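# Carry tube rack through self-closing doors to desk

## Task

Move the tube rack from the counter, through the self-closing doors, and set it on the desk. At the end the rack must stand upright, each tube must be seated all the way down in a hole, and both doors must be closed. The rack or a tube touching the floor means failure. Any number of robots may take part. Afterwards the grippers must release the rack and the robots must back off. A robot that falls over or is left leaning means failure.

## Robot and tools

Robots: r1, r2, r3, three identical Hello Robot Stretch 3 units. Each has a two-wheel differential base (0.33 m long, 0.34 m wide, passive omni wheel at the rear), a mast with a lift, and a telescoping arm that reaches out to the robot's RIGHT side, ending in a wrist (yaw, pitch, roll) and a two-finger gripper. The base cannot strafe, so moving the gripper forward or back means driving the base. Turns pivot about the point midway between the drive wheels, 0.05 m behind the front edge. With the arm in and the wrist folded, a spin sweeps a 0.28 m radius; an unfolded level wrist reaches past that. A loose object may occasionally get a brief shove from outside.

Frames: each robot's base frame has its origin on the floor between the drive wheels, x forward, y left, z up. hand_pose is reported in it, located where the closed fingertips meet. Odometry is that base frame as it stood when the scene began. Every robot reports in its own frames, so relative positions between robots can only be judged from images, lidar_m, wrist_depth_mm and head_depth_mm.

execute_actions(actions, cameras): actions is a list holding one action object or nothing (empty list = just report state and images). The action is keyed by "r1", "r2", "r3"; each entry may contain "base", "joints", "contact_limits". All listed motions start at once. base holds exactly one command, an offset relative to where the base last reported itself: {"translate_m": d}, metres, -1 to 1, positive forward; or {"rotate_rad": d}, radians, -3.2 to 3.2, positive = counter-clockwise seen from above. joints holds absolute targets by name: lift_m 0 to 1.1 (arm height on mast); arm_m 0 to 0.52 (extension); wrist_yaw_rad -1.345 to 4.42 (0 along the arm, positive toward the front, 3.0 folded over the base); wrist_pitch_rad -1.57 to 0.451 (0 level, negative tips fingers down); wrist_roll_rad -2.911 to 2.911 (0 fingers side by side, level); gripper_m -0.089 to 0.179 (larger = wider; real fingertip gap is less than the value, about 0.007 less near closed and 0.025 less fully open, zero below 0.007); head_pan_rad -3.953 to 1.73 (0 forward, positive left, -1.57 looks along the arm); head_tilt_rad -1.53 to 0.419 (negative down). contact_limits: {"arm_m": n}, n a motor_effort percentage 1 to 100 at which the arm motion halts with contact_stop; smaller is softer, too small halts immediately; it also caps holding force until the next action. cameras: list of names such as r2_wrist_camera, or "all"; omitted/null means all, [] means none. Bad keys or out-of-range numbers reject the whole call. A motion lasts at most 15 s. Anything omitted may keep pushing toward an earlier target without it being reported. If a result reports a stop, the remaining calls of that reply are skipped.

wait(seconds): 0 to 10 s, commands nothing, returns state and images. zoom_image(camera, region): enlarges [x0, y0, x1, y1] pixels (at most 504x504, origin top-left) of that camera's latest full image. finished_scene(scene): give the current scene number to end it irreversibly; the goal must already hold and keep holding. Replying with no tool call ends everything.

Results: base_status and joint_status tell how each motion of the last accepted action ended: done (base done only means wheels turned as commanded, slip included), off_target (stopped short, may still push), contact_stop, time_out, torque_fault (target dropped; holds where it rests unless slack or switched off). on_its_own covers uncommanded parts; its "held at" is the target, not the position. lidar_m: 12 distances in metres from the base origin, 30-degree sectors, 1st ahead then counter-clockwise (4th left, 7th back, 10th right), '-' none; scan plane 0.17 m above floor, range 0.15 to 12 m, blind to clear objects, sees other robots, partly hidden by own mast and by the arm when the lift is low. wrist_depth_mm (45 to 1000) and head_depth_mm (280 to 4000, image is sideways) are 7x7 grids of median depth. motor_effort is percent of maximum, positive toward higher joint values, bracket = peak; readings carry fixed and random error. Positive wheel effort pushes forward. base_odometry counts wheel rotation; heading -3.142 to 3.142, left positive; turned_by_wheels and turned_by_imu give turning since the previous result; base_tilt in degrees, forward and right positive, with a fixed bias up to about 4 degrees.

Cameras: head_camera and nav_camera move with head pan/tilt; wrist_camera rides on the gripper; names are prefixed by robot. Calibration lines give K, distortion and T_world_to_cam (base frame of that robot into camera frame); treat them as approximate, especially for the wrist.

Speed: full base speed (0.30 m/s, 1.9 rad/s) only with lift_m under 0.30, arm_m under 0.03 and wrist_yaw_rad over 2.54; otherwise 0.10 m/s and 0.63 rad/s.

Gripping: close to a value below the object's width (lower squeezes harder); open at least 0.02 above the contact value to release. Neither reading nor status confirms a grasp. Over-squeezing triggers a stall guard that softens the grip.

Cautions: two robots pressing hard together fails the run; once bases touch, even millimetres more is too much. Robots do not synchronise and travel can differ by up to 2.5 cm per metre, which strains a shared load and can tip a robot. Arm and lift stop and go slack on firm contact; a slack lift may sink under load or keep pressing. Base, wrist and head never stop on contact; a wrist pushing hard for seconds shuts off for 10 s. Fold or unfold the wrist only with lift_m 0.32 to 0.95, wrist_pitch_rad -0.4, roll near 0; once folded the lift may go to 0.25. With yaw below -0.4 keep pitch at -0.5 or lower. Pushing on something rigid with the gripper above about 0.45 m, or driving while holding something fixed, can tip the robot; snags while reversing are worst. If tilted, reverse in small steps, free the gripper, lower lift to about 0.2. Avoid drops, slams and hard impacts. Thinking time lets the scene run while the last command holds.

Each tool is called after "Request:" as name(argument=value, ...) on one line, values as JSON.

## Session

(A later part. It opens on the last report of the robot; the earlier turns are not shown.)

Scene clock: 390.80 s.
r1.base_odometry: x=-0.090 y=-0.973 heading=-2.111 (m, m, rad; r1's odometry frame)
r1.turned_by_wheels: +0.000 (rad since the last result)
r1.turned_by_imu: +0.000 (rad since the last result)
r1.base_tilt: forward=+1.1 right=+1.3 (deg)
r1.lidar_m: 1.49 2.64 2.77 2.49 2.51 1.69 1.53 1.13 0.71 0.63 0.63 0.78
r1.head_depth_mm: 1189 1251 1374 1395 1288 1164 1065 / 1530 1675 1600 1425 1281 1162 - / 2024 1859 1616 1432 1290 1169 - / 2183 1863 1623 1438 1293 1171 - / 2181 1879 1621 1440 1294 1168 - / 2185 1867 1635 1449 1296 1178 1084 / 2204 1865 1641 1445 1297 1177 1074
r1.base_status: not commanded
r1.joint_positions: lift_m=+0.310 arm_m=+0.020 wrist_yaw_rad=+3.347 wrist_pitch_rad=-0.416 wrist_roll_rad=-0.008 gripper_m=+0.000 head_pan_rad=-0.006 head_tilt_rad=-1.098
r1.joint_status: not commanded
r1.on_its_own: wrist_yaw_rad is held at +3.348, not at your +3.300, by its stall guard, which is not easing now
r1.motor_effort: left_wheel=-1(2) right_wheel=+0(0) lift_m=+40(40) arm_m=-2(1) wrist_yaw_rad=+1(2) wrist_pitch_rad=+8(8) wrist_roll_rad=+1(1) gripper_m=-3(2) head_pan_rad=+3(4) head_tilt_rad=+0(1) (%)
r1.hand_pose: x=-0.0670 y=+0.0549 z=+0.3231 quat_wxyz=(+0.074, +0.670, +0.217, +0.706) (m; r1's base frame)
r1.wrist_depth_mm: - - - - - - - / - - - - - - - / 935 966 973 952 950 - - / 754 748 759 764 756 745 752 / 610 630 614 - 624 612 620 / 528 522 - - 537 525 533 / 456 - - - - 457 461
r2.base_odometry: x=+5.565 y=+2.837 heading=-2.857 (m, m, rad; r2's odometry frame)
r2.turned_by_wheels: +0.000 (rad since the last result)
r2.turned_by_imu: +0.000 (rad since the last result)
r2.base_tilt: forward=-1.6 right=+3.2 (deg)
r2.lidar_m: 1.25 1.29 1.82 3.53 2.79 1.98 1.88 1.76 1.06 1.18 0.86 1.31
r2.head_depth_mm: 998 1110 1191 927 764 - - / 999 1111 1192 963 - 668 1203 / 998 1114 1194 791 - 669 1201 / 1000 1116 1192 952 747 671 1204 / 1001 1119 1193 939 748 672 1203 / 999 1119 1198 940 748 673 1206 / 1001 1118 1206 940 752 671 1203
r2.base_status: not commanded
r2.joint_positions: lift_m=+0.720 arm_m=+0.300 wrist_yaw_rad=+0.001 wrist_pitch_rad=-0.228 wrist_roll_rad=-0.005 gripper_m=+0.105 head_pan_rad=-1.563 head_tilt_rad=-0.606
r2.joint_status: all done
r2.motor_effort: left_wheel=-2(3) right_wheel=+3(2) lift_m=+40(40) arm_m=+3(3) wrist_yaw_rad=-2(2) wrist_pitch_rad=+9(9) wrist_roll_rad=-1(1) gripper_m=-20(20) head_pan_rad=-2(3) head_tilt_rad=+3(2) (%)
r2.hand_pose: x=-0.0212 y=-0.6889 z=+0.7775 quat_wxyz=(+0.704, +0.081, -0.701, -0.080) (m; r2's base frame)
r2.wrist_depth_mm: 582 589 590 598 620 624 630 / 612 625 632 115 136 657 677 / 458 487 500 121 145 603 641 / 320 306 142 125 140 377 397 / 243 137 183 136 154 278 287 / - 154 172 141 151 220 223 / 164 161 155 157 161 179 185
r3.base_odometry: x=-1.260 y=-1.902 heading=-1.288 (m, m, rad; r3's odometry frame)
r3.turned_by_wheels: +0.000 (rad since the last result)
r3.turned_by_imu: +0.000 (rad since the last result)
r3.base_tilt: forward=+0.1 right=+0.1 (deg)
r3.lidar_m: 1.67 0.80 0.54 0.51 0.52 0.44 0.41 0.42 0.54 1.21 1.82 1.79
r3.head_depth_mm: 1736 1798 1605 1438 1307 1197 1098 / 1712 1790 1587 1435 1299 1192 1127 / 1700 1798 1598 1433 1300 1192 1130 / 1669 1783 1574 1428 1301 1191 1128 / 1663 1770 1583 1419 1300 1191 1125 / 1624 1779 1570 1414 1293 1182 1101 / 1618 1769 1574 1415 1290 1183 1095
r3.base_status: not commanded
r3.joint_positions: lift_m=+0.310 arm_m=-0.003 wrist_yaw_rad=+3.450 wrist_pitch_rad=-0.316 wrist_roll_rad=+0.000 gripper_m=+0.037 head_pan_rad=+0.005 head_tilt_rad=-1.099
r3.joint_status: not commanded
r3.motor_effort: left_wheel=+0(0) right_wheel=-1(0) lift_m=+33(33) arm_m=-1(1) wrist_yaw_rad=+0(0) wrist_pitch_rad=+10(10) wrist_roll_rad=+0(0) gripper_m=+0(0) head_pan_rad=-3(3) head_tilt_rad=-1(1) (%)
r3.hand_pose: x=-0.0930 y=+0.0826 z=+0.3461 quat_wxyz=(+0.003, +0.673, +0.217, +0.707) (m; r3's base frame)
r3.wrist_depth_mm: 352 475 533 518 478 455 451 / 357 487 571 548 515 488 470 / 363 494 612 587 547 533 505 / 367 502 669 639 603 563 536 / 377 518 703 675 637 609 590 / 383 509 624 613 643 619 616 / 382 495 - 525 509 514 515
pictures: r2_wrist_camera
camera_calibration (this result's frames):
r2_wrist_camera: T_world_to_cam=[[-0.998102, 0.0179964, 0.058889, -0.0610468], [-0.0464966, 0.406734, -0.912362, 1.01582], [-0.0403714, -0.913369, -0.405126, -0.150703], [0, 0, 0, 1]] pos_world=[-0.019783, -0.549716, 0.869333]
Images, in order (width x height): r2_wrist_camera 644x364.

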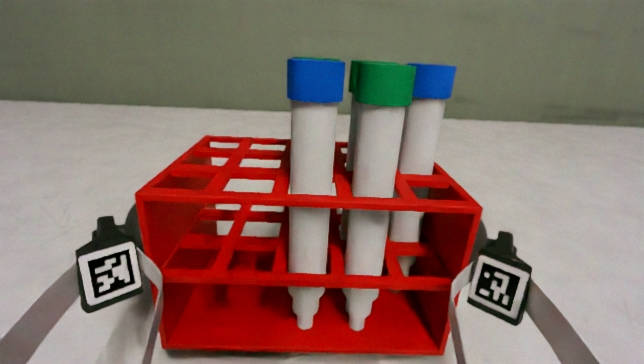

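Request:
execute_actions(actions=[{"r2":{"joints":{"lift_m":0.705}}}], cameras=["r2_wrist_camera"])

Scene clock: 391.97 s.
r1.base_odometry: x=-0.090 y=-0.973 heading=-2.111 (m, m, rad; r1's odometry frame)
r1.turned_by_wheels: +0.000 (rad since the last result)
r1.turned_by_imu: +0.000 (rad since the last result)
r1.base_tilt: forward=+1.0 right=+1.3 (deg)
r1.lidar_m: 1.49 2.62 2.77 2.50 2.51 1.69 1.53 1.13 0.71 0.63 0.63 0.78
r1.head_depth_mm: 1191 1256 1379 1392 1282 1163 1063 / 1528 1675 1585 1431 1281 1166 - / 2033 1856 1613 1436 1285 1166 - / 2172 1858 1624 1439 1291 1168 - / 2186 1870 1625 1440 1287 1172 - / 2216 1863 1630 1444 1291 1173 1084 / 2221 1881 1626 1450 1301 1174 1075
r1.base_status: not commanded
r1.joint_positions: lift_m=+0.310 arm_m=+0.020 wrist_yaw_rad=+3.347 wrist_pitch_rad=-0.416 wrist_roll_rad=-0.008 gripper_m=+0.000 head_pan_rad=-0.006 head_tilt_rad=-1.098
r1.joint_status: not commanded
r1.on_its_own: wrist_yaw_rad is held at +3.348, not at your +3.300, by its stall guard, which is not easing now
r1.motor_effort: left_wheel=-1(1) right_wheel=+0(0) lift_m=+40(41) arm_m=-1(2) wrist_yaw_rad=+2(2) wrist_pitch_rad=+8(8) wrist_roll_rad=+2(1) gripper_m=-3(3) head_pan_rad=+3(4) head_tilt_rad=-1(1) (%)
r1.hand_pose: x=-0.0670 y=+0.0549 z=+0.3231 quat_wxyz=(+0.074, +0.670, +0.217, +0.706) (m; r1's base frame)
r1.wrist_depth_mm: - - - - - - - / - - - - - - - / 955 941 960 972 954 - - / 752 753 765 748 736 759 754 / 610 621 623 - 617 623 626 / 526 529 - - 541 528 525 / 453 - - - - 458 463
r2.base_odometry: x=+5.565 y=+2.837 heading=-2.857 (m, m, rad; r2's odometry frame)
r2.turned_by_wheels: +0.000 (rad since the last result)
r2.turned_by_imu: +0.000 (rad since the last result)
r2.base_tilt: forward=-1.6 right=+3.3 (deg)
r2.lidar_m: 1.25 1.28 1.82 3.53 2.78 1.97 1.88 1.76 1.06 1.19 0.86 1.31
r2.head_depth_mm: 997 1110 1192 928 764 - - / 1000 1114 1193 962 - 667 1199 / 996 1115 1192 807 - 668 1203 / 1000 1118 1190 935 747 670 1204 / 1003 1118 1196 935 748 670 1205 / 1002 1118 1199 938 750 672 1209 / 1001 1113 1205 940 751 674 1204
r2.base_status: not commanded
r2.joint_positions: lift_m=+0.705 arm_m=+0.300 wrist_yaw_rad=+0.001 wrist_pitch_rad=-0.224 wrist_roll_rad=-0.005 gripper_m=+0.105 head_pan_rad=-1.563 head_tilt_rad=-0.606
r2.joint_status: all done
r2.motor_effort: left_wheel=-3(3) right_wheel=+2(3) lift_m=+38(41) arm_m=+3(3) wrist_yaw_rad=-3(1) wrist_pitch_rad=+8(9) wrist_roll_rad=-1(1) gripper_m=-19(19) head_pan_rad=-2(3) head_tilt_rad=+3(3) (%)
r2.hand_pose: x=-0.0212 y=-0.6891 z=+0.7633 quat_wxyz=(+0.705, +0.080, -0.701, -0.079) (m; r2's base frame)
r2.wrist_depth_mm: 575 590 602 611 604 613 628 / 609 607 636 113 132 662 668 / 420 439 456 119 141 567 591 / 288 274 140 125 139 345 359 / 224 138 178 137 155 252 260 / - 153 171 143 152 201 202 / 148 148 150 152 154 162 168
r3.base_odometry: x=-1.260 y=-1.902 heading=-1.288 (m, m, rad; r3's odometry frame)
r3.turned_by_wheels: +0.000 (rad since the last result)
r3.turned_by_imu: +0.000 (rad since the last result)
r3.base_tilt: forward=+0.2 right=+0.0 (deg)
r3.lidar_m: 1.67 0.80 0.54 0.51 0.52 0.44 0.41 0.42 0.54 1.21 1.82 1.78
r3.head_depth_mm: 1724 1811 1592 1435 1305 1192 1104 / 1719 1791 1585 1434 1298 1193 1128 / 1697 1788 1584 1433 1298 1191 1127 / 1669 1785 1579 1426 1297 1187 1129 / 1651 1781 1585 1424 1296 1189 1130 / 1636 1769 1577 1430 1288 1191 1110 / 1622 1774 1574 1417 1293 1181 1093
r3.base_status: not commanded
r3.joint_positions: lift_m=+0.310 arm_m=-0.003 wrist_yaw_rad=+3.450 wrist_pitch_rad=-0.316 wrist_roll_rad=+0.000 gripper_m=+0.037 head_pan_rad=+0.005 head_tilt_rad=-1.099
r3.joint_status: not commanded
r3.motor_effort: left_wheel=+0(0) right_wheel=+0(0) lift_m=+34(34) arm_m=-2(1) wrist_yaw_rad=+0(0) wrist_pitch_rad=+11(10) wrist_roll_rad=+0(0) gripper_m=+0(0) head_pan_rad=-3(3) head_tilt_rad=-1(1) (%)
r3.hand_pose: x=-0.0930 y=+0.0826 z=+0.3461 quat_wxyz=(+0.003, +0.673, +0.217, +0.707) (m; r3's base frame)
r3.wrist_depth_mm: 357 475 536 513 482 461 444 / 361 489 571 549 507 490 475 / 362 486 621 588 553 523 502 / 370 513 683 628 591 563 547 / 373 517 696 675 638 604 590 / 381 516 625 613 640 620 613 / 381 484 - 529 514 519 522
pictures: r2_wrist_camera
camera_calibration (this result's frames):
r2_wrist_camera: T_world_to_cam=[[-0.998103, 0.0181952, 0.0588211, -0.0600199], [-0.0464882, 0.4037, -0.91371, 1.00195], [-0.0403711, -0.914711, -0.402088, -0.159926], [0, 0, 0, 1]] pos_world=[-0.0197835, -0.54968, 0.854718]
Images, in order (width x height): r2_wrist_camera 644x364.

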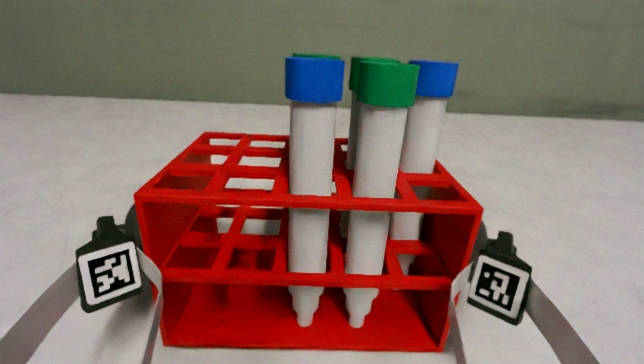

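Touched.

Request:
execute_actions(actions=[{"r2":{"joints":{"gripper_m":0.179}}}], cameras=[])

Request:
execute_actions(actions=[{"r2":{"joints":{"arm_m":0.0}}}], cameras=["r2_wrist_camera"])

Request:
finished_scene(scene=1)

Scene clock: 394.10 s.
r1.base_odometry: x=-0.090 y=-0.973 heading=-2.111 (m, m, rad; r1's odometry frame)
r1.turned_by_wheels: +0.000 (rad since the last result)
r1.turned_by_imu: +0.000 (rad since the last result)
r1.base_tilt: forward=+1.0 right=+1.4 (deg)
r1.lidar_m: 1.49 2.63 2.77 2.49 2.51 1.69 1.53 1.13 0.71 0.63 0.63 0.78
r1.head_depth_mm: 1192 1259 1380 1403 1280 1165 1063 / 1528 1653 1593 1434 1284 1164 - / 2028 1856 1617 1428 1290 1167 - / 2187 1857 1622 1433 1290 1166 - / 2195 1864 1626 1440 1290 1176 - / 2201 1883 1629 1447 1293 1174 1090 / 2215 1881 1637 1444 1296 1176 1078
r1.base_status: not commanded
r1.joint_positions: lift_m=+0.310 arm_m=+0.020 wrist_yaw_rad=+3.347 wrist_pitch_rad=-0.416 wrist_roll_rad=-0.008 gripper_m=+0.000 head_pan_rad=-0.006 head_tilt_rad=-1.098
r1.joint_status: not commanded
r1.on_its_own: wrist_yaw_rad is held at +3.348, not at your +3.300, by its stall guard, which is not easing now
r1.motor_effort: left_wheel=-1(0) right_wheel=+0(0) lift_m=+40(40) arm_m=-2(1) wrist_yaw_rad=+2(2) wrist_pitch_rad=+8(8) wrist_roll_rad=+1(1) gripper_m=-2(3) head_pan_rad=+3(3) head_tilt_rad=-1(1) (%)
r1.hand_pose: x=-0.0670 y=+0.0549 z=+0.3231 quat_wxyz=(+0.074, +0.670, +0.217, +0.706) (m; r1's base frame)
r1.wrist_depth_mm: - - - - - - - / - - - - - - - / 952 980 955 954 967 - - / 751 744 745 741 754 779 757 / 622 627 627 - 624 615 619 / 528 524 - - 551 529 527 / 459 - - - - 456 459
r2.base_odometry: x=+5.565 y=+2.837 heading=-2.857 (m, m, rad; r2's odometry frame)
r2.turned_by_wheels: +0.000 (rad since the last result)
r2.turned_by_imu: +0.000 (rad since the last result)
r2.base_tilt: forward=-1.6 right=+3.2 (deg)
r2.lidar_m: 1.25 1.28 1.81 3.51 2.77 1.98 1.88 1.76 1.06 1.19 0.86 1.31
r2.head_depth_mm: 998 1114 1189 927 764 - - / 997 1111 1195 965 - 667 1201 / 997 1110 1193 810 - 669 1203 / 999 1114 1190 935 745 670 1201 / 1001 1111 1194 937 749 672 1206 / 1002 1120 1196 940 749 673 1205 / 1005 1114 1207 941 751 674 1205
r2.base_status: not commanded
r2.joint_positions: lift_m=+0.705 arm_m=+0.300 wrist_yaw_rad=+0.001 wrist_pitch_rad=-0.222 wrist_roll_rad=-0.005 gripper_m=+0.179 head_pan_rad=-1.563 head_tilt_rad=-0.606
r2.joint_status: all done
r2.motor_effort: left_wheel=-3(3) right_wheel=+3(3) lift_m=+39(39) arm_m=+3(3) wrist_yaw_rad=-2(2) wrist_pitch_rad=+7(8) wrist_roll_rad=-1(1) gripper_m=+1(89) head_pan_rad=-2(2) head_tilt_rad=+4(2) (%)
r2.hand_pose: x=-0.0212 y=-0.6893 z=+0.7639 quat_wxyz=(+0.705, +0.079, -0.701, -0.078) (m; r2's base frame)
r2.wrist_depth_mm: 574 594 586 595 603 630 630 / 607 619 623 112 131 664 661 / 424 441 462 118 137 563 603 / 291 283 144 123 144 351 364 / 234 149 182 134 153 251 261 / - 167 169 143 149 191 204 / 150 150 153 154 157 163 166
r3.base_odometry: x=-1.260 y=-1.902 heading=-1.288 (m, m, rad; r3's odometry frame)
r3.turned_by_wheels: +0.000 (rad since the last result)
r3.turned_by_imu: +0.001 (rad since the last result)
r3.base_tilt: forward=+0.1 right=+0.0 (deg)
r3.lidar_m: 1.67 0.80 0.54 0.51 0.52 0.44 0.41 0.42 0.54 1.21 1.82 1.78
r3.head_depth_mm: 1731 1798 1593 1437 1299 1197 1100 / 1720 1798 1596 1434 1299 1195 1121 / 1695 1792 1588 1425 1299 1194 1134 / 1671 1783 1577 1429 1297 1196 1127 / 1657 1780 1584 1427 1291 1186 1123 / 1633 1778 1577 1413 1294 1184 1106 / 1612 1767 1579 1423 1289 1191 1088
r3.base_status: not commanded
r3.joint_positions: lift_m=+0.310 arm_m=-0.003 wrist_yaw_rad=+3.450 wrist_pitch_rad=-0.316 wrist_roll_rad=+0.000 gripper_m=+0.037 head_pan_rad=+0.005 head_tilt_rad=-1.099
r3.joint_status: not commanded
r3.motor_effort: left_wheel=+1(0) right_wheel=-1(0) lift_m=+34(33) arm_m=-1(2) wrist_yaw_rad=+0(0) wrist_pitch_rad=+10(10) wrist_roll_rad=+0(0) gripper_m=+0(0) head_pan_rad=-3(2) head_tilt_rad=-1(1) (%)
r3.hand_pose: x=-0.0930 y=+0.0826 z=+0.3461 quat_wxyz=(+0.003, +0.673, +0.217, +0.707) (m; r3's base frame)
r3.wrist_depth_mm: 358 480 533 516 478 458 444 / 361 490 571 550 507 489 478 / 361 501 623 595 548 531 501 / 370 513 671 644 592 561 545 / 375 515 695 686 632 613 583 / 383 510 626 615 642 614 601 / 381 492 - 532 511 521 518
pictures: none
No camera images: the call's "cameras" was empty. Leave "cameras" out to get every camera's image.

Scene clock: 397.50 s.
r1.base_odometry: x=-0.090 y=-0.973 heading=-2.111 (m, m, rad; r1's odometry frame)
r1.turned_by_wheels: +0.000 (rad since the last result)
r1.turned_by_imu: -0.001 (rad since the last result)
r1.base_tilt: forward=+1.0 right=+1.4 (deg)
r1.lidar_m: 1.49 2.63 2.77 2.49 2.51 1.69 1.53 1.13 0.71 0.63 0.63 0.78
r1.head_depth_mm: 1190 1260 1375 1395 1285 1165 1064 / 1532 1662 1583 1429 1284 1166 - / 2029 1861 1611 1437 1288 1170 - / 2174 1863 1619 1436 1291 1171 - / 2206 1849 1622 1439 1297 1170 - / 2194 1868 1629 1444 1295 1174 1090 / 2210 1875 1631 1450 1298 1176 1075
r1.base_status: not commanded
r1.joint_positions: lift_m=+0.310 arm_m=+0.020 wrist_yaw_rad=+3.347 wrist_pitch_rad=-0.416 wrist_roll_rad=-0.008 gripper_m=+0.000 head_pan_rad=-0.006 head_tilt_rad=-1.098
r1.joint_status: not commanded
r1.on_its_own: wrist_yaw_rad is held at +3.348, not at your +3.300, by its stall guard, which is not easing now
r1.motor_effort: left_wheel=+0(1) right_wheel=+0(0) lift_m=+40(41) arm_m=-1(2) wrist_yaw_rad=+2(2) wrist_pitch_rad=+8(8) wrist_roll_rad=+1(1) gripper_m=-2(3) head_pan_rad=+3(4) head_tilt_rad=-1(2) (%)
r1.hand_pose: x=-0.0670 y=+0.0549 z=+0.3231 quat_wxyz=(+0.074, +0.670, +0.217, +0.706) (m; r1's base frame)
r1.wrist_depth_mm: - - - - - - - / - - - - - - - / 958 945 945 945 951 - - / 733 762 753 750 749 761 751 / 604 620 629 - 615 625 623 / 523 518 - - 547 529 533 / 455 - - - - 458 459
r2.base_odometry: x=+5.565 y=+2.837 heading=-2.857 (m, m, rad; r2's odometry frame)
r2.turned_by_wheels: +0.000 (rad since the last result)
r2.turned_by_imu: +0.000 (rad since the last result)
r2.base_tilt: forward=-1.6 right=+3.2 (deg)
r2.lidar_m: 1.25 1.28 1.82 3.53 2.78 1.97 1.88 1.76 1.06 1.19 0.86 1.32
r2.head_depth_mm: 1001 1109 1190 927 742 666 1198 / 1000 1112 1193 932 745 666 1203 / 1000 1113 1194 815 743 669 - / 1001 1114 1192 934 747 669 1206 / 1001 1117 1196 937 749 671 1206 / 1004 1114 1199 939 749 673 1205 / 1004 1118 1204 942 751 674 1203
r2.base_status: not commanded
r2.joint_positions: lift_m=+0.705 arm_m=+0.003 wrist_yaw_rad=+0.001 wrist_pitch_rad=-0.221 wrist_roll_rad=-0.005 gripper_m=+0.179 head_pan_rad=-1.563 head_tilt_rad=-0.606
r2.joint_status: all done
joint sent to its limit — the command would take r2.arm_m past its lower limit, so that joint was sent only as far as its limit.
r2.motor_effort: left_wheel=-3(3) right_wheel=+3(3) lift_m=+39(39) arm_m=-4(4) wrist_yaw_rad=-2(2) wrist_pitch_rad=+7(7) wrist_roll_rad=-1(1) gripper_m=+0(0) head_pan_rad=-3(3) head_tilt_rad=+2(3) (%)
r2.hand_pose: x=-0.0212 y=-0.3928 z=+0.7641 quat_wxyz=(+0.705, +0.079, -0.701, -0.078) (m; r2's base frame)
r2.wrist_depth_mm: 839 856 845 884 876 896 926 / 821 854 883 440 932 960 983 / 426 449 464 433 528 571 613 / 295 304 314 329 341 356 369 / 235 231 234 241 251 265 265 / - 198 201 204 208 213 220 / 725 983 - - - - 884
r3.base_odometry: x=-1.260 y=-1.902 heading=-1.288 (m, m, rad; r3's odometry frame)
r3.turned_by_wheels: +0.000 (rad since the last result)
r3.turned_by_imu: +0.001 (rad since the last result)
r3.base_tilt: forward=+0.1 right=+0.0 (deg)
r3.lidar_m: 1.67 0.80 0.54 0.51 0.52 0.44 0.41 0.42 0.54 1.21 1.83 1.78
r3.head_depth_mm: 1733 1795 1605 1429 1310 1190 1103 / 1711 1796 1586 1431 1297 1196 1120 / 1707 1790 1588 1438 1296 1193 1130 / 1672 1779 1576 1414 1294 1191 1130 / 1653 1790 1578 1419 1294 1186 1127 / 1637 1769 1580 1417 1291 1189 1105 / 1618 1775 1578 1410 1286 1182 1088
r3.base_status: not commanded
r3.joint_positions: lift_m=+0.310 arm_m=-0.003 wrist_yaw_rad=+3.450 wrist_pitch_rad=-0.316 wrist_roll_rad=+0.000 gripper_m=+0.037 head_pan_rad=+0.005 head_tilt_rad=-1.099
r3.joint_status: not commanded
r3.motor_effort: left_wheel=+0(1) right_wheel=+0(1) lift_m=+33(33) arm_m=-1(1) wrist_yaw_rad=+0(0) wrist_pitch_rad=+10(10) wrist_roll_rad=+0(0) gripper_m=+0(0) head_pan_rad=-4(2) head_tilt_rad=-1(1) (%)
r3.hand_pose: x=-0.0930 y=+0.0826 z=+0.3461 quat_wxyz=(+0.003, +0.673, +0.217, +0.707) (m; r3's base frame)
r3.wrist_depth_mm: 355 477 529 506 480 457 445 / 360 483 565 548 507 488 479 / 366 494 614 591 552 526 505 / 368 506 661 642 583 559 540 / 376 515 702 688 635 616 590 / 381 508 622 619 639 615 608 / 380 487 - 533 507 517 515
pictures: r2_wrist_camera
camera_calibration (this result's frames):
r2_wrist_camera: T_world_to_cam=[[-0.998099, 0.0185676, 0.058763, -0.0653112], [-0.0464132, 0.400815, -0.914982, 0.882884], [-0.0405421, -0.915971, -0.399192, 0.108692], [0, 0, 0, 1]] pos_world=[-0.019803, -0.253102, 0.85505]
Images, in order (width x height): r2_wrist_camera 644x364.

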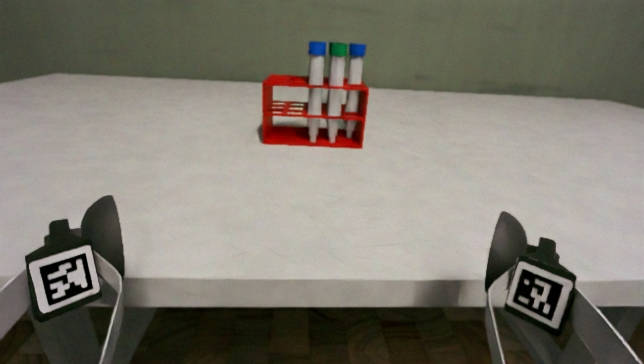

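The scene is finished: the task was done.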